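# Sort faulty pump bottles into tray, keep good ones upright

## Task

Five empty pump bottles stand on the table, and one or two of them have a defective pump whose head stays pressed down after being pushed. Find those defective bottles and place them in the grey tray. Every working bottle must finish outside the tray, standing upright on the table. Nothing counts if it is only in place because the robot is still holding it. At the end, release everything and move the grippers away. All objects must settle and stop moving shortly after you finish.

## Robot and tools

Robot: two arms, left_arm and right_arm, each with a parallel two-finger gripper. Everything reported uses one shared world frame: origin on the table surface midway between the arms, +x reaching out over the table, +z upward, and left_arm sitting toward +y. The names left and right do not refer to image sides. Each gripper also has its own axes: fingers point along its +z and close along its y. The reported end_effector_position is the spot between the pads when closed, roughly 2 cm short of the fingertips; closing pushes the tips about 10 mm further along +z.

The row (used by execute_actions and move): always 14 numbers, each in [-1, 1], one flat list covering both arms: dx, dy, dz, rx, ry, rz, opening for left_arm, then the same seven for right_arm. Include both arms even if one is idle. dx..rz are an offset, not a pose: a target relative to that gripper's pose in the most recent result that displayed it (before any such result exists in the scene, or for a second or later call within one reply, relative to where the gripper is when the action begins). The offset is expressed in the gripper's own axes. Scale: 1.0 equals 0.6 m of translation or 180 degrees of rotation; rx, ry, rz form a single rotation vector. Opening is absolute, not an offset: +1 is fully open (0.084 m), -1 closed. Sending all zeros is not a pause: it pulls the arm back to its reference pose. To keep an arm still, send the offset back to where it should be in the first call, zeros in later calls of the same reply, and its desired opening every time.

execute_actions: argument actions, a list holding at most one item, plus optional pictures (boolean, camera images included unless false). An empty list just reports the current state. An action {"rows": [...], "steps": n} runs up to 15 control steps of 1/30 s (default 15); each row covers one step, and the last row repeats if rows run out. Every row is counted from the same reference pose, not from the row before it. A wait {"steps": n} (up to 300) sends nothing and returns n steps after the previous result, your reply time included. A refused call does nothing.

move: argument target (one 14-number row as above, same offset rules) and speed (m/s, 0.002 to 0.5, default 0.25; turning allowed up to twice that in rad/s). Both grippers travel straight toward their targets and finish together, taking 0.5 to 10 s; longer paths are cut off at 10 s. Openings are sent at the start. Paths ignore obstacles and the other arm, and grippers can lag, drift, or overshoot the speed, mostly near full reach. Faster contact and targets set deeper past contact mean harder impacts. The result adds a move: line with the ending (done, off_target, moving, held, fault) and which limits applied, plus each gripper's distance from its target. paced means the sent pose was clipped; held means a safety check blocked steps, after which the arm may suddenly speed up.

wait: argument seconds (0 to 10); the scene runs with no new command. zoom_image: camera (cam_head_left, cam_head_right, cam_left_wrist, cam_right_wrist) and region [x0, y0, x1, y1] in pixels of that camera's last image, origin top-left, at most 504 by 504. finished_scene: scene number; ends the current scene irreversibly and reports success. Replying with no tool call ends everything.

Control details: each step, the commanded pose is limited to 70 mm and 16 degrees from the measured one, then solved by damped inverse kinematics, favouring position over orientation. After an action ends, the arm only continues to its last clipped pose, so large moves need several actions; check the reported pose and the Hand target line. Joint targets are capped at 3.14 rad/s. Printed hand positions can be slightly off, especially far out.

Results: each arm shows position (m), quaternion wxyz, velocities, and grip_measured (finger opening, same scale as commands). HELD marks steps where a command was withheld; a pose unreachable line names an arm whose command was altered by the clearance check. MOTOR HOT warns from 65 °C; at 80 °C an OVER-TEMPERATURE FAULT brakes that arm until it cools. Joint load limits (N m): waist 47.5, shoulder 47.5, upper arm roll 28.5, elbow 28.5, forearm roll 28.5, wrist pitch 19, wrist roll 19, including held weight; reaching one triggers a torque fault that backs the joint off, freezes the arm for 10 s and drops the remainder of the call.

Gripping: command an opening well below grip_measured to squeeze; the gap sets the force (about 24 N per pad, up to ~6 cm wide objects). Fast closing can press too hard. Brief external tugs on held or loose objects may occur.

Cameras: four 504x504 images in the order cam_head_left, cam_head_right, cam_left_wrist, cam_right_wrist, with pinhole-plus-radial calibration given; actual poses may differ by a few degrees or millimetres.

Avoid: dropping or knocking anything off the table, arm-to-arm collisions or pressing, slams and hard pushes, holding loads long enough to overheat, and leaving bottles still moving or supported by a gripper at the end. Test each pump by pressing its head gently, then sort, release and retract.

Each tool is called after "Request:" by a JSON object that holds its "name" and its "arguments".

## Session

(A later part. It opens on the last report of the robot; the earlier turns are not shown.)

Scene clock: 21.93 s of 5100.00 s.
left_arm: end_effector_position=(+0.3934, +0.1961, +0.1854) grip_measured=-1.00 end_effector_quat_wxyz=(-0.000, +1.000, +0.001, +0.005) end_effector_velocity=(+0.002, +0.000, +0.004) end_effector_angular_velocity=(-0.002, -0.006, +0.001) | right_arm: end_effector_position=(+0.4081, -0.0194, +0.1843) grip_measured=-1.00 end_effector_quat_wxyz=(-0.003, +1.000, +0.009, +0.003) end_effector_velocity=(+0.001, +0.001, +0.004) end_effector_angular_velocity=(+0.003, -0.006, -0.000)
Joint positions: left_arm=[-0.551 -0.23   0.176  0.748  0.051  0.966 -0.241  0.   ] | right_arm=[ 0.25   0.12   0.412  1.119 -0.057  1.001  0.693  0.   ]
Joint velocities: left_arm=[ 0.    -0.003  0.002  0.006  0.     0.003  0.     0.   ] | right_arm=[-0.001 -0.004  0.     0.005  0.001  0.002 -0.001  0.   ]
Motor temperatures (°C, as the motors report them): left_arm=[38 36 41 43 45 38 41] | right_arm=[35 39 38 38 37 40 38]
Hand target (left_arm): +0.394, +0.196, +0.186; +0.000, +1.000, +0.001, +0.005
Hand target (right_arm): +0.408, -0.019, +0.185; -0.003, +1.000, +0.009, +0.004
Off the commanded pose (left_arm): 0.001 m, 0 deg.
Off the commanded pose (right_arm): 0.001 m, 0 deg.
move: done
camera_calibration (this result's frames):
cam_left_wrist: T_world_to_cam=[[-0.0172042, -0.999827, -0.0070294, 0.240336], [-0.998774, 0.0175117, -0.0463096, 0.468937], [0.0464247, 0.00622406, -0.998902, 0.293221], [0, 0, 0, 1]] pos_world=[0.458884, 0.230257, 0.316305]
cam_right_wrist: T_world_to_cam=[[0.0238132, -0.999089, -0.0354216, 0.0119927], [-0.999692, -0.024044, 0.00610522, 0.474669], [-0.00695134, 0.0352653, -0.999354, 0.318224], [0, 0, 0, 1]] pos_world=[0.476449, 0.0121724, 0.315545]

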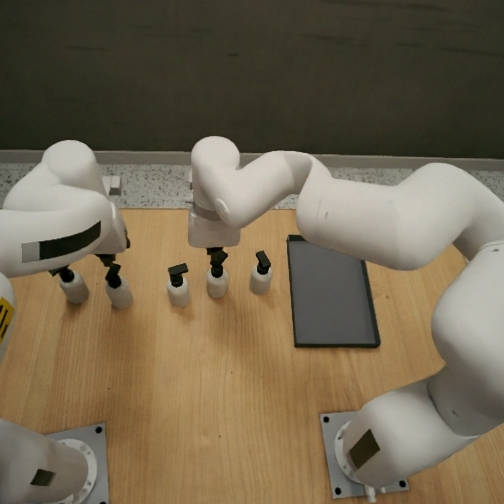

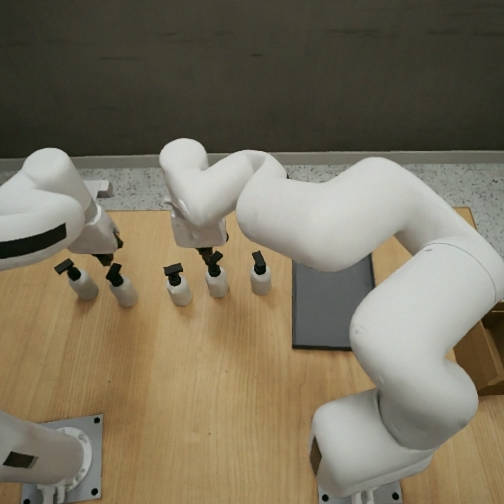

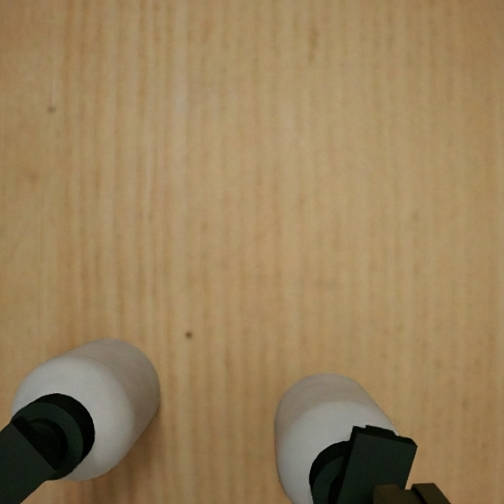

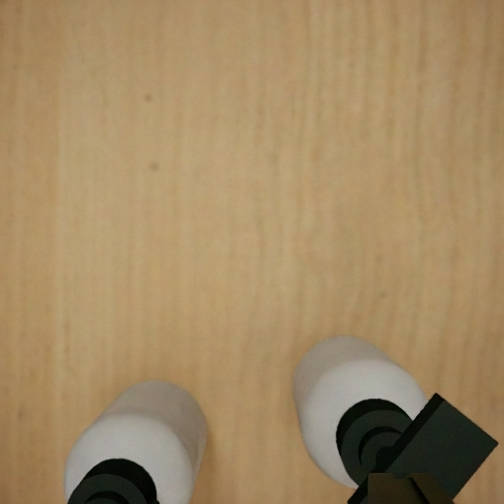

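Request:
{"name": "move", "arguments": {"target": [-0.3,-0.3,-0.15,0,0,0,-1, -0.04,-0.138,0.024,0,-0.002,0,-1], "speed": 0.25}}

Request:
{"name": "move", "arguments": {"target": [0,0,0,0,0,0,-1, 0,0,0.053,0,0,0,-1], "speed": 0.03}}

Request:
{"name": "move", "arguments": {"target": [0,0,0,0,0,0,-1, 0,0,-0.07,0,0,0,-1], "speed": 0.1}}

Request:
{"name": "move", "arguments": {"target": [0,0,0,0,0,0,-1, 0.1,0.6,-0.1,0,0,0,1], "speed": 0.3}}

Request:
{"name": "zoom_image", "arguments": {"camera": "cam_head_left", "region": [30,230,290,320]}}

Request:
{"name": "zoom_image", "arguments": {"camera": "cam_head_right", "region": [30,230,290,320]}}

Scene clock: 25.27 s of 5100.00 s.
left_arm: end_effector_position=(+0.2121, +0.3759, +0.2732) grip_measured=-1.00 end_effector_quat_wxyz=(+0.001, +1.000, +0.000, +0.004) end_effector_velocity=(-0.001, +0.002, +0.002) end_effector_angular_velocity=(-0.001, -0.005, +0.003) | right_arm: end_effector_position=(+0.3827, +0.0629, +0.1700) grip_measured=-1.00 end_effector_quat_wxyz=(-0.003, +1.000, +0.009, +0.000) end_effector_velocity=(-0.002, +0.001, -0.000) end_effector_angular_velocity=(+0.000, +0.001, +0.002)
Joint positions: left_arm=[-0.247 -0.998  0.359  0.551  0.298  1.513  0.106  0.   ] | right_arm=[ 0.374  0.274  0.463  1.258 -0.139  1.012  0.9    0.   ]
Joint velocities: left_arm=[ 0.003 -0.005  0.003  0.004  0.001  0.003  0.003  0.   ] | right_arm=[ 0.002  0.001  0.002  0.    -0.     0.     0.002  0.   ]
Motor temperatures (°C, as the motors report them): left_arm=[38 36 41 43 45 38 41] | right_arm=[35 39 38 39 37 40 38]
Hand target (left_arm): +0.212, +0.376, +0.274; +0.001, +1.000, +0.000, +0.005
Hand target (right_arm): +0.383, +0.063, +0.170; -0.003, +1.000, +0.009, -0.000
Off the commanded pose (left_arm): 0.000 m, 0 deg.
Off the commanded pose (right_arm): 0.000 m, 0 deg.
move: done
camera_calibration (this result's frames):
cam_left_wrist: T_world_to_cam=[[-0.0181131, -0.999821, -0.00550774, 0.417372], [-0.998819, 0.0183428, -0.0449925, 0.288135], [0.0450855, 0.00468628, -0.998972, 0.389129], [0, 0, 0, 1]] pos_world=[0.277811, 0.410189, 0.403991]
cam_right_wrist: T_world_to_cam=[[0.0231059, -0.999105, -0.0354362, 0.0946077], [-0.999644, -0.0235631, 0.012538, 0.450199], [-0.0133618, 0.0351339, -0.999293, 0.30327], [0, 0, 0, 1]] pos_world=[0.451905, 0.094476, 0.300764]

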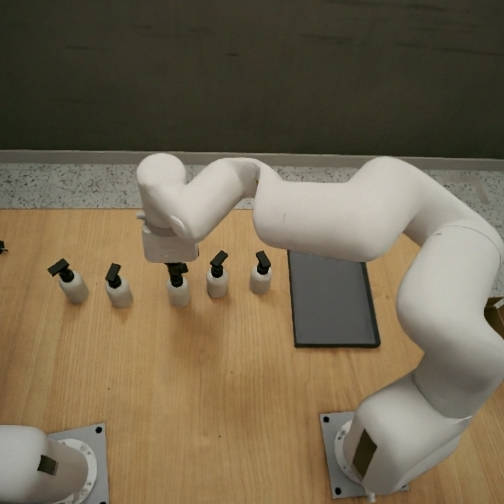

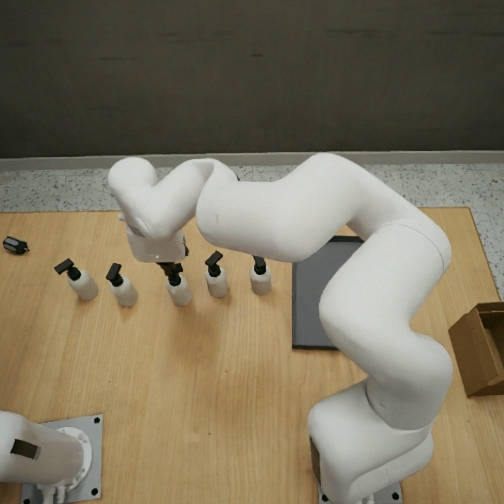

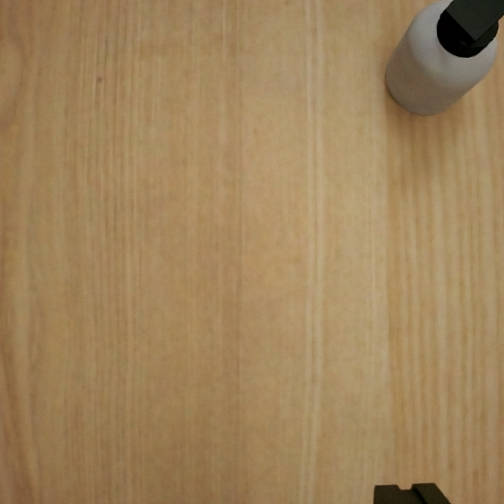

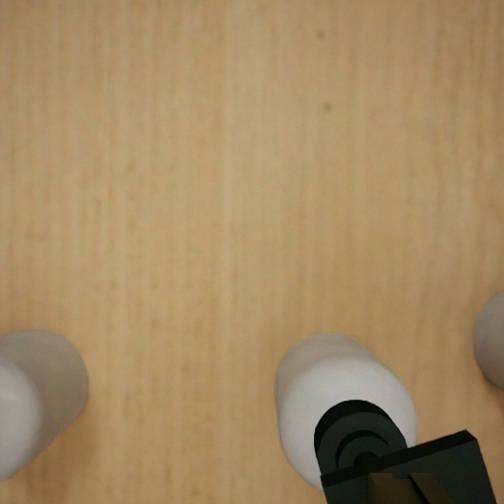

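Scene clock: 26.57 s of 5100.00 s.
left_arm: end_effector_position=(+0.2121, +0.3759, +0.2732) grip_measured=-1.00 end_effector_quat_wxyz=(+0.001, +1.000, +0.000, +0.004) end_effector_velocity=(+0.000, +0.000, +0.000) end_effector_angular_velocity=(-0.000, -0.001, +0.000) | right_arm: end_effector_position=(+0.3847, +0.0655, +0.1436) grip_measured=-1.00 end_effector_quat_wxyz=(-0.006, +1.000, +0.009, +0.005) end_effector_velocity=(-0.001, -0.001, -0.005) end_effector_angular_velocity=(-0.003, +0.004, -0.001)
Joint positions: left_arm=[-0.247 -0.998  0.359  0.551  0.298  1.513  0.106  0.   ] | right_arm=[ 0.381  0.312  0.456  1.223 -0.167  0.933  0.919  0.   ]
Joint velocities: left_arm=[ 0. -0.  0.  0. -0. -0.  0.  0.] | right_arm=[-0.001  0.007 -0.    -0.006 -0.003 -0.008  0.003  0.   ]
Motor temperatures (°C, as the motors report them): left_arm=[38 36 41 43 45 38 41] | right_arm=[35 39 38 39 37 40 38]
Hand target (left_arm): +0.212, +0.376, +0.273; +0.001, +1.000, +0.000, +0.004
Hand target (right_arm): +0.383, +0.063, +0.138; -0.003, +1.000, +0.009, +0.000
Off the commanded pose (left_arm): 0.000 m, 0 deg.
Off the commanded pose (right_arm): 0.006 m, 1 deg.
move: off_target (right_arm)
camera_calibration (this result's frames):
cam_left_wrist: T_world_to_cam=[[-0.0181132, -0.999821, -0.00550795, 0.417372], [-0.998819, 0.0183429, -0.0449923, 0.288135], [0.0450853, 0.00468649, -0.998972, 0.389129], [0, 0, 0, 1]] pos_world=[0.277811, 0.410188, 0.403991]
cam_right_wrist: T_world_to_cam=[[0.023896, -0.998798, -0.0427937, 0.0969353], [-0.999706, -0.0240494, 0.00307408, 0.453972], [-0.00409955, 0.0427077, -0.999079, 0.272714], [0, 0, 0, 1]] pos_world=[0.45264, 0.0960897, 0.275215]

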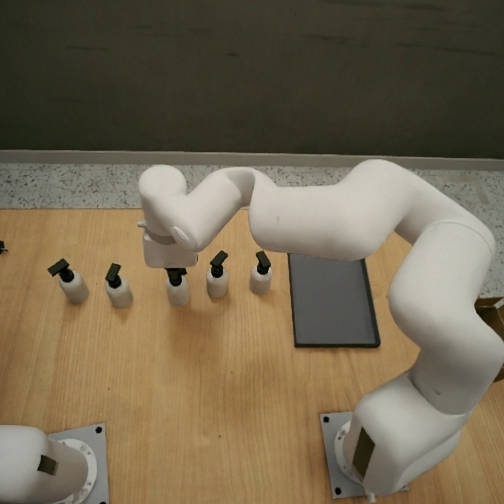

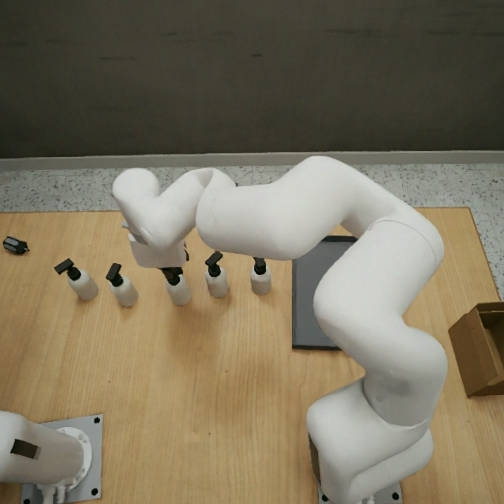

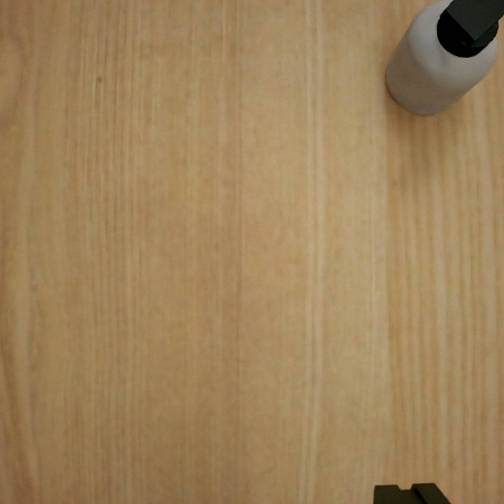

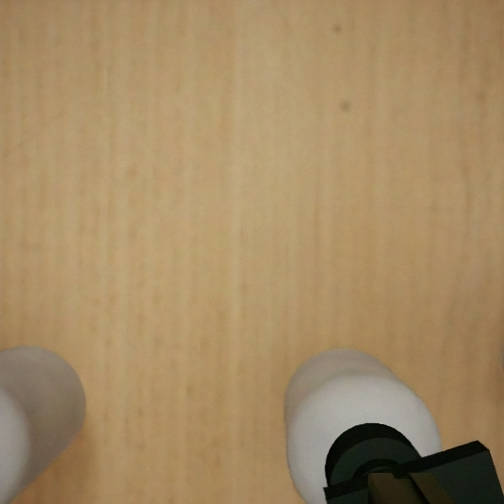

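Scene clock: 27.37 s of 5100.00 s.
left_arm: end_effector_position=(+0.2121, +0.3759, +0.2732) grip_measured=-1.00 end_effector_quat_wxyz=(+0.001, +1.000, +0.000, +0.004) end_effector_velocity=(-0.000, -0.000, -0.001) end_effector_angular_velocity=(-0.000, +0.001, -0.001) | right_arm: end_effector_position=(+0.3841, +0.0647, +0.1847) grip_measured=-1.00 end_effector_quat_wxyz=(-0.006, +1.000, +0.009, +0.004) end_effector_velocity=(+0.000, +0.001, +0.003) end_effector_angular_velocity=(+0.002, -0.003, -0.001)
Joint positions: left_arm=[-0.247 -0.998  0.359  0.551  0.298  1.513  0.106  0.   ] | right_arm=[ 0.373  0.257  0.466  1.278 -0.131  1.037  0.895  0.   ]
Joint velocities: left_arm=[-0.     0.    -0.    -0.002 -0.     0.     0.001  0.   ] | right_arm=[ 0.001 -0.003  0.001  0.004  0.001  0.004  0.002  0.   ]
Motor temperatures (°C, as the motors report them): left_arm=[38 36 41 43 45 38 41] | right_arm=[35 39 38 39 37 40 38]
Hand target (left_arm): +0.212, +0.376, +0.273; +0.001, +1.000, +0.000, +0.004
Hand target (right_arm): +0.384, +0.065, +0.186; -0.006, +1.000, +0.009, +0.005
Off the commanded pose (left_arm): 0.000 m, 0 deg.
Off the commanded pose (right_arm): 0.001 m, 0 deg.
move: done
camera_calibration (this result's frames):
cam_left_wrist: T_world_to_cam=[[-0.0181132, -0.999821, -0.00550795, 0.417372], [-0.998819, 0.0183429, -0.0449921, 0.288135], [0.045085, 0.00468649, -0.998972, 0.389129], [0, 0, 0, 1]] pos_world=[0.277811, 0.410188, 0.403991]
cam_right_wrist: T_world_to_cam=[[0.0237254, -0.998845, -0.0417849, 0.0977794], [-0.999703, -0.023934, 0.00449834, 0.452997], [-0.00549322, 0.0416657, -0.999117, 0.314463], [0, 0, 0, 1]] pos_world=[0.45227, 0.0954061, 0.316233]

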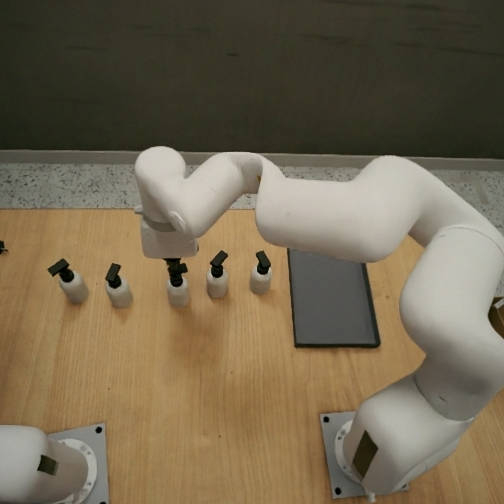

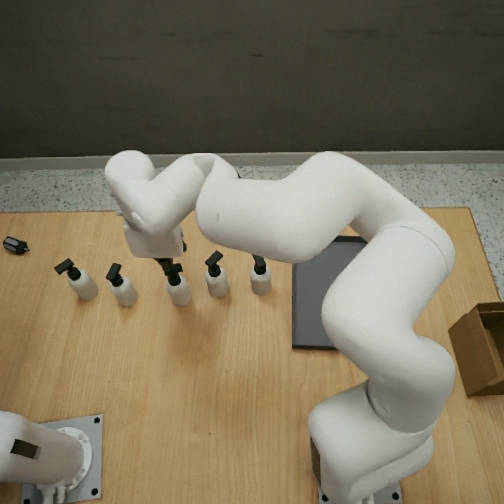

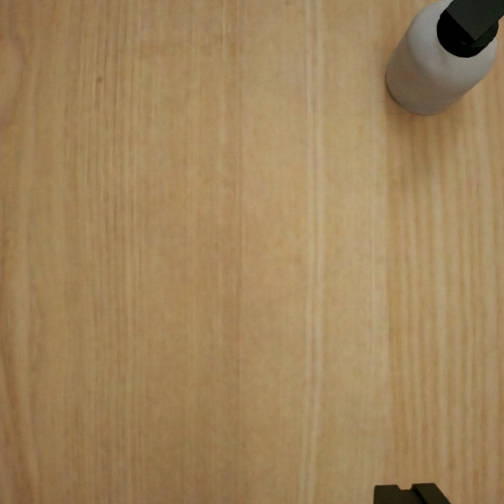

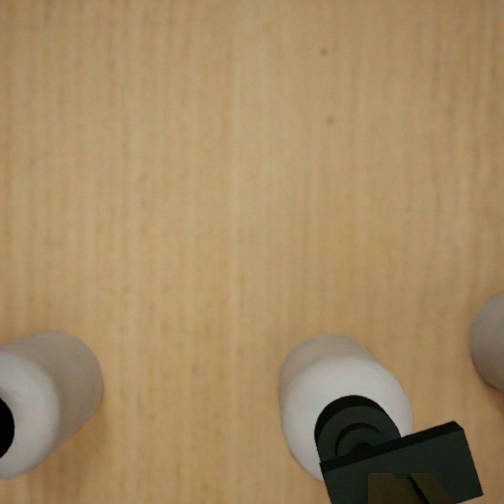

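Scene clock: 29.07 s of 5100.00 s.
left_arm: end_effector_position=(+0.2121, +0.3759, +0.2732) grip_measured=-1.00 end_effector_quat_wxyz=(+0.001, +1.000, +0.000, +0.004) end_effector_velocity=(+0.000, +0.000, +0.000) end_effector_angular_velocity=(-0.001, -0.001, +0.002) | right_arm: end_effector_position=(+0.4504, -0.2943, +0.2417) grip_measured=+1.00 end_effector_quat_wxyz=(-0.005, +1.000, +0.010, +0.004) end_effector_velocity=(+0.002, -0.008, +0.002) end_effector_angular_velocity=(+0.002, -0.003, -0.014)
Joint positions: left_arm=[-0.247 -0.998  0.359  0.551  0.298  1.513  0.106  0.   ] | right_arm=[-0.038 -0.149  0.08   0.993  0.024  1.132  0.032  0.084]
Joint velocities: left_arm=[ 0.    -0.     0.002  0.001 -0.    -0.    -0.     0.   ] | right_arm=[-0.01   0.    -0.009  0.004  0.001  0.002 -0.005 -0.   ]
Motor temperatures (°C, as the motors report them): left_arm=[38 36 41 43 45 38 41] | right_arm=[35 39 38 39 37 40 38]
Hand target (left_arm): +0.212, +0.376, +0.273; +0.001, +1.000, +0.000, +0.004
Hand target (right_arm): +0.451, -0.295, +0.242; -0.005, +1.000, +0.009, +0.004
Off the commanded pose (left_arm): 0.000 m, 0 deg.
Off the commanded pose (right_arm): 0.001 m, 0 deg.
move: done
camera_calibration (this result's frames):
cam_left_wrist: T_world_to_cam=[[-0.0181133, -0.999821, -0.00550776, 0.417372], [-0.998819, 0.018343, -0.0449919, 0.288135], [0.0450849, 0.0046863, -0.998972, 0.389129], [0, 0, 0, 1]] pos_world=[0.277811, 0.410188, 0.403991]
cam_right_wrist: T_world_to_cam=[[0.0262701, -0.998841, -0.0403229, -0.261473], [-0.999643, -0.0264484, 0.00389561, 0.509801], [-0.00495757, 0.0402061, -0.999179, 0.386012], [0, 0, 0, 1]] pos_world=[0.518402, -0.263207, 0.373166]

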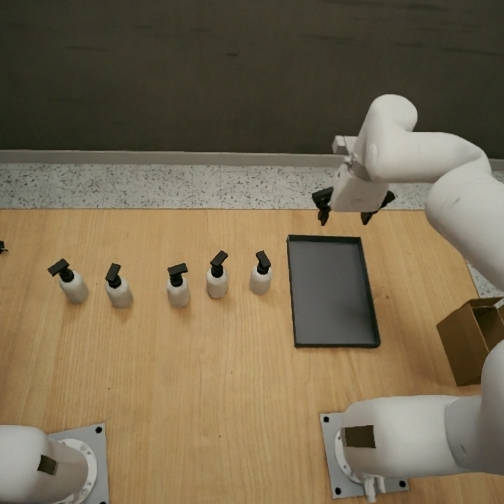

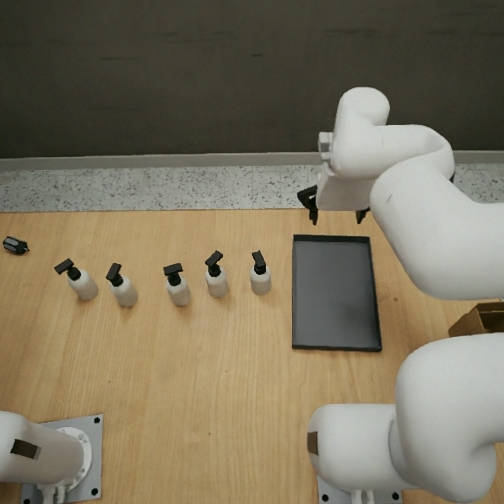

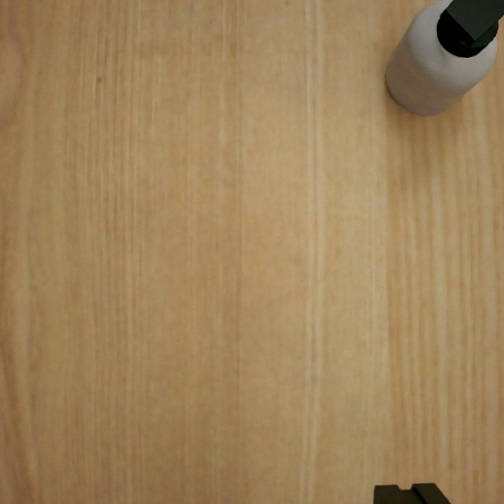

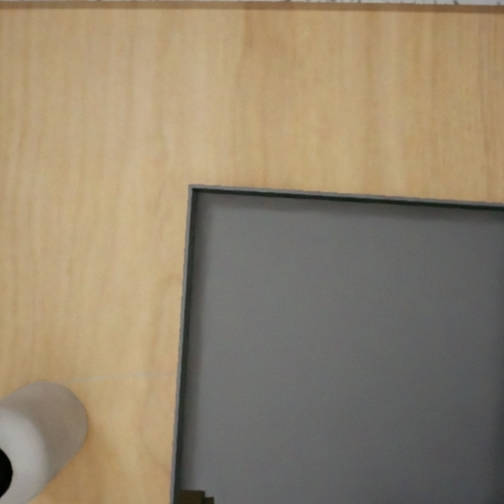

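Region (30, 230, 290, 320) of cam_head_left's 504x504 image, scaled by 1.938, with more detail than that image has; it fills the top 174 rows of this view, and the rest is white.

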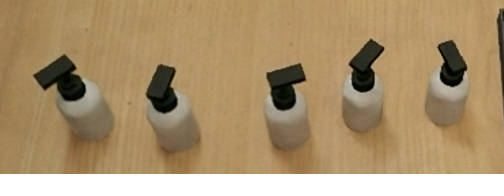

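Region (30, 230, 290, 320) of cam_head_right's 504x504 image, scaled by 1.938, with more detail than that image has; it fills the top 174 rows of this view, and the rest is white.

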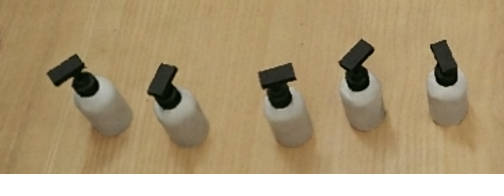

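Request:
{"name": "move", "arguments": {"target": [0.297,0.298,0.122,0,-0.002,0,1, -0.065,-0.273,0.07,-0.003,-0.002,0,1], "speed": 0.3}}

Request:
{"name": "move", "arguments": {"target": [0,0,0.21,0,0,0,1, 0,0,0.21,0,0,0,1], "speed": 0.1}}

Request:
{"name": "move", "arguments": {"target": [0,0,0,0,0,0,-0.5, 0,0,0,0,0,0,-0.5]}}

Scene clock: 31.93 s of 5100.00 s.
left_arm: end_effector_position=(+0.3912, +0.1973, +0.2019) grip_measured=+1.00 end_effector_quat_wxyz=(+0.000, +1.000, +0.001, +0.002) end_effector_velocity=(+0.000, -0.002, -0.002) end_effector_angular_velocity=(+0.002, +0.005, -0.002) | right_arm: end_effector_position=(+0.4084, -0.1307, +0.2011) grip_measured=+1.00 end_effector_quat_wxyz=(-0.001, +1.000, +0.010, +0.001) end_effector_velocity=(-0.001, +0.002, -0.000) end_effector_angular_velocity=(+0.000, +0.000, +0.002)
Joint positions: left_arm=[-0.545 -0.254  0.17   0.777  0.05   1.026 -0.239  0.084] | right_arm=[ 0.13  -0.102  0.306  0.929  0.037  1.023  0.417  0.084]
Joint velocities: left_arm=[-0.003  0.008 -0.002  0.002 -0.001 -0.001 -0.002  0.   ] | right_arm=[0.003 0.001 0.003 0.001 0.    0.    0.004 0.   ]
Motor temperatures (°C, as the motors report them): left_arm=[38 36 41 43 45 38 41] | right_arm=[35 39 38 39 37 40 38]
Hand target (left_arm): +0.391, +0.197, +0.202; -0.000, +1.000, +0.000, +0.001
Hand target (right_arm): +0.408, -0.130, +0.201; -0.001, +1.000, +0.010, +0.001
Off the commanded pose (left_arm): 0.000 m, 0 deg.
Off the commanded pose (right_arm): 0.000 m, 0 deg.
move: done
camera_calibration (this result's frames):
cam_left_wrist: T_world_to_cam=[[-0.0173431, -0.999827, -0.00668873, 0.241506], [-0.999058, 0.0175952, -0.0396793, 0.466286], [0.0397901, 0.00599427, -0.99919, 0.312568], [0, 0, 0, 1]] pos_world=[0.457598, 0.231387, 0.332432]
cam_right_wrist: T_world_to_cam=[[0.0254224, -0.999163, -0.0320617, -0.0999631], [-0.999614, -0.0257664, 0.0103618, 0.471059], [-0.0111793, 0.0317859, -0.999432, 0.340204], [0, 0, 0, 1]] pos_world=[0.477222, -0.0985556, 0.331925]

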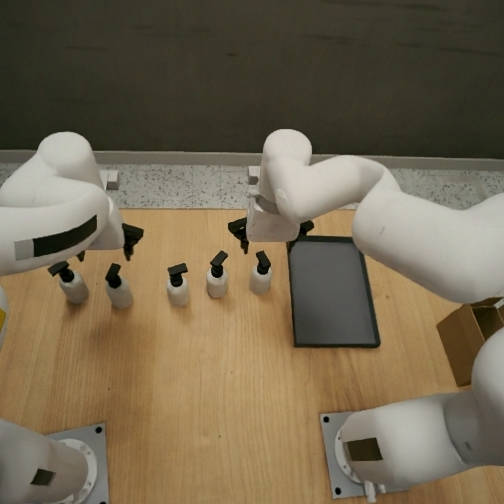

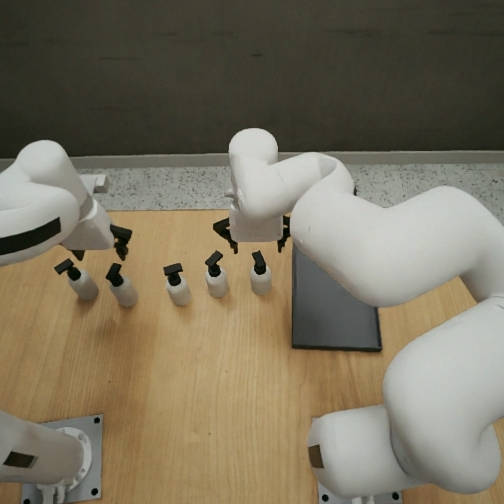

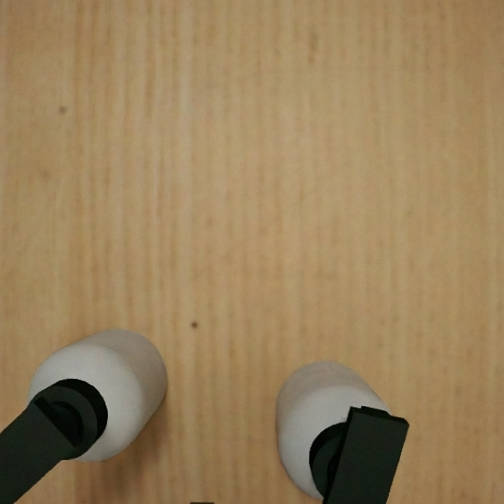

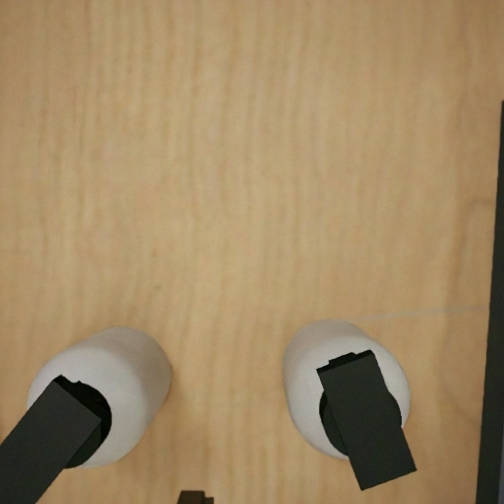

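Scene clock: 33.57 s of 5100.00 s.
left_arm: end_effector_position=(+0.3921, +0.1971, +0.0762) grip_measured=+1.00 end_effector_quat_wxyz=(-0.000, +1.000, +0.000, +0.002) end_effector_velocity=(-0.001, +0.000, -0.002) end_effector_angular_velocity=(+0.000, +0.003, +0.000) | right_arm: end_effector_position=(+0.4087, -0.1305, +0.0753) grip_measured=+1.00 end_effector_quat_wxyz=(-0.001, +1.000, +0.010, +0.002) end_effector_velocity=(-0.001, -0.000, -0.002) end_effector_angular_velocity=(-0.002, +0.003, +0.001)
Joint positions: left_arm=[-0.55  -0.01   0.185  0.612  0.005  0.618 -0.201  0.084] | right_arm=[ 0.135  0.127  0.308  0.774 -0.063  0.65   0.493  0.084]
Joint velocities: left_arm=[ 0.     0.004 -0.    -0.003 -0.002 -0.004  0.001 -0.   ] | right_arm=[ 0.001  0.004 -0.    -0.003 -0.003 -0.003  0.002  0.   ]
Motor temperatures (°C, as the motors report them): left_arm=[38 36 41 43 45 38 41] | right_arm=[35 39 38 39 37 40 38]
Hand target (left_arm): +0.392, +0.197, +0.076; -0.000, +1.000, +0.000, +0.002
Hand target (right_arm): +0.408, -0.131, +0.075; -0.001, +1.000, +0.010, +0.001
Off the commanded pose (left_arm): 0.001 m, 0 deg.
Off the commanded pose (right_arm): 0.000 m, 0 deg.
move: done
camera_calibration (this result's frames):
cam_left_wrist: T_world_to_cam=[[-0.0175085, -0.999823, -0.00691872, 0.24064], [-0.99901, 0.0177765, -0.0407804, 0.462226], [0.0408961, 0.00619787, -0.999144, 0.186462], [0, 0, 0, 1]] pos_world=[0.458356, 0.231225, 0.206817]
cam_right_wrist: T_world_to_cam=[[0.0253575, -0.99916, -0.0321958, -0.103748], [-0.999625, -0.0256751, 0.00948959, 0.472796], [-0.0103083, 0.0319431, -0.999437, 0.214169], [0, 0, 0, 1]] pos_world=[0.477457, -0.0983628, 0.206221]

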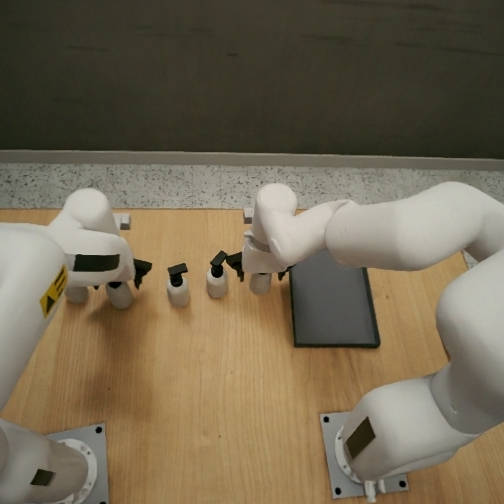

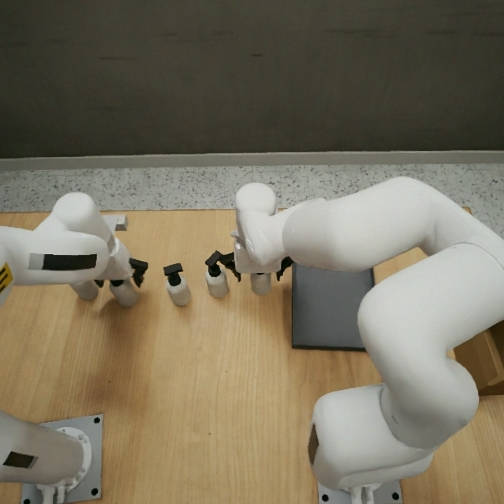

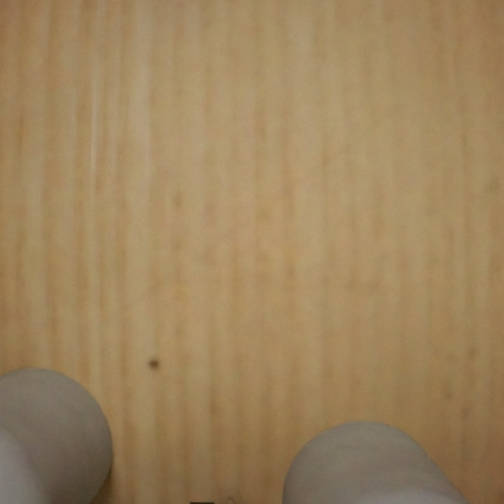

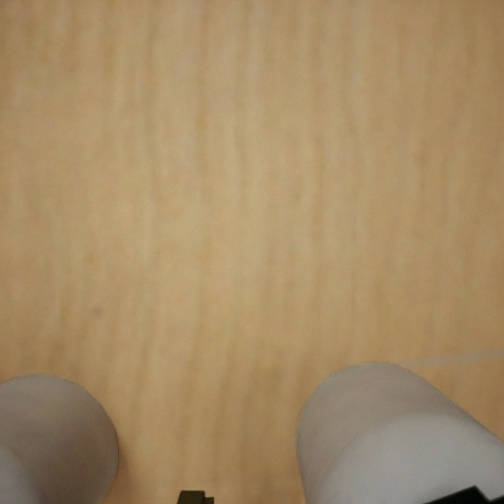

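Scene clock: 34.07 s of 5100.00 s.
left_arm: end_effector_position=(+0.3923, +0.1971, +0.0764) grip_measured=+0.12 end_effector_quat_wxyz=(+0.000, +1.000, +0.000, +0.002) end_effector_velocity=(-0.000, +0.000, -0.000) end_effector_angular_velocity=(+0.000, +0.001, +0.001) | right_arm: end_effector_position=(+0.4089, -0.1304, +0.0755) grip_measured=+0.12 end_effector_quat_wxyz=(-0.001, +1.000, +0.010, +0.002) end_effector_velocity=(-0.000, -0.000, -0.000) end_effector_angular_velocity=(-0.001, +0.001, -0.002)
Joint positions: left_arm=[-0.55  -0.011  0.185  0.612  0.005  0.618 -0.201  0.049] | right_arm=[ 0.135  0.127  0.308  0.775 -0.063  0.65   0.493  0.049]
Joint velocities: left_arm=[ 0.     0.     0.001 -0.     0.     0.    -0.     0.   ] | right_arm=[-0.001  0.     0.    -0.001 -0.001 -0.     0.002  0.   ]
Motor temperatures (°C, as the motors report them): left_arm=[38 36 41 43 45 38 41] | right_arm=[35 39 38 39 37 40 38]
Hand target (left_arm): +0.392, +0.197, +0.076; -0.000, +1.000, +0.000, +0.002
Hand target (right_arm): +0.409, -0.130, +0.075; -0.001, +1.000, +0.010, +0.002
Off the commanded pose (left_arm): 0.000 m, 0 deg.
Off the commanded pose (right_arm): 0.000 m, 0 deg.
move: done
camera_calibration (this result's frames):
cam_left_wrist: T_world_to_cam=[[-0.017489, -0.999824, -0.00677946, 0.240584], [-0.998988, 0.0177546, -0.0413271, 0.462464], [0.0414402, 0.00604983, -0.999123, 0.186445], [0, 0, 0, 1]] pos_world=[0.458478, 0.231203, 0.207025]
cam_right_wrist: T_world_to_cam=[[0.0254091, -0.999152, -0.0323949, -0.103658], [-0.99963, -0.0257106, 0.00892399, 0.473014], [-0.00974932, 0.0321561, -0.999435, 0.214167], [0, 0, 0, 1]] pos_world=[0.47756, -0.0982955, 0.206467]

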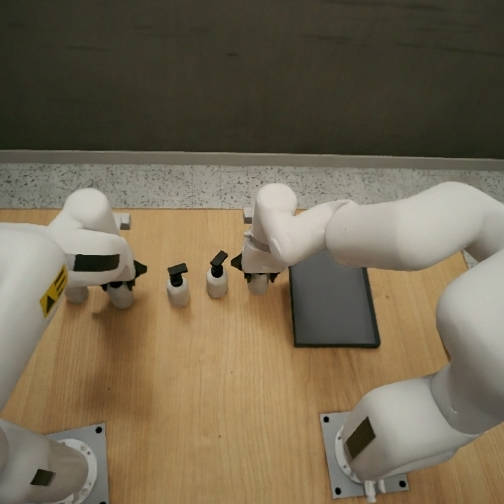

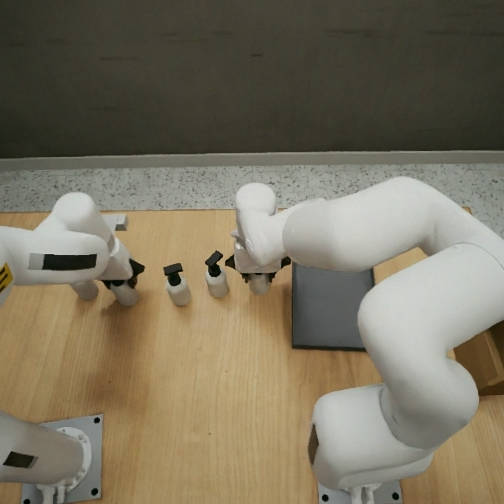

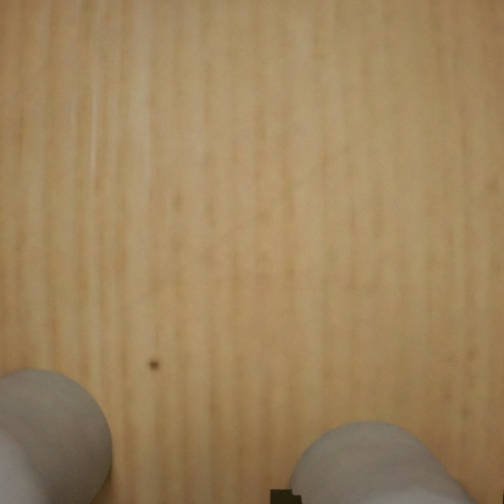

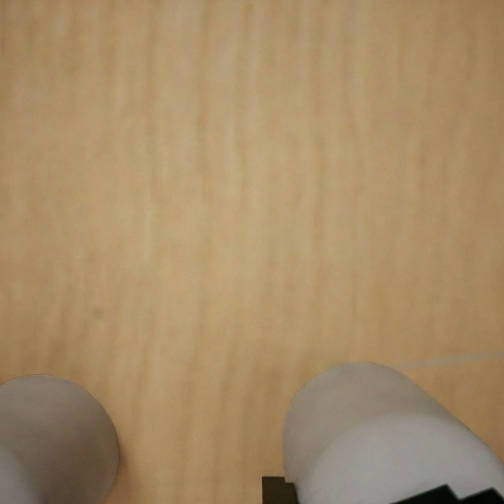

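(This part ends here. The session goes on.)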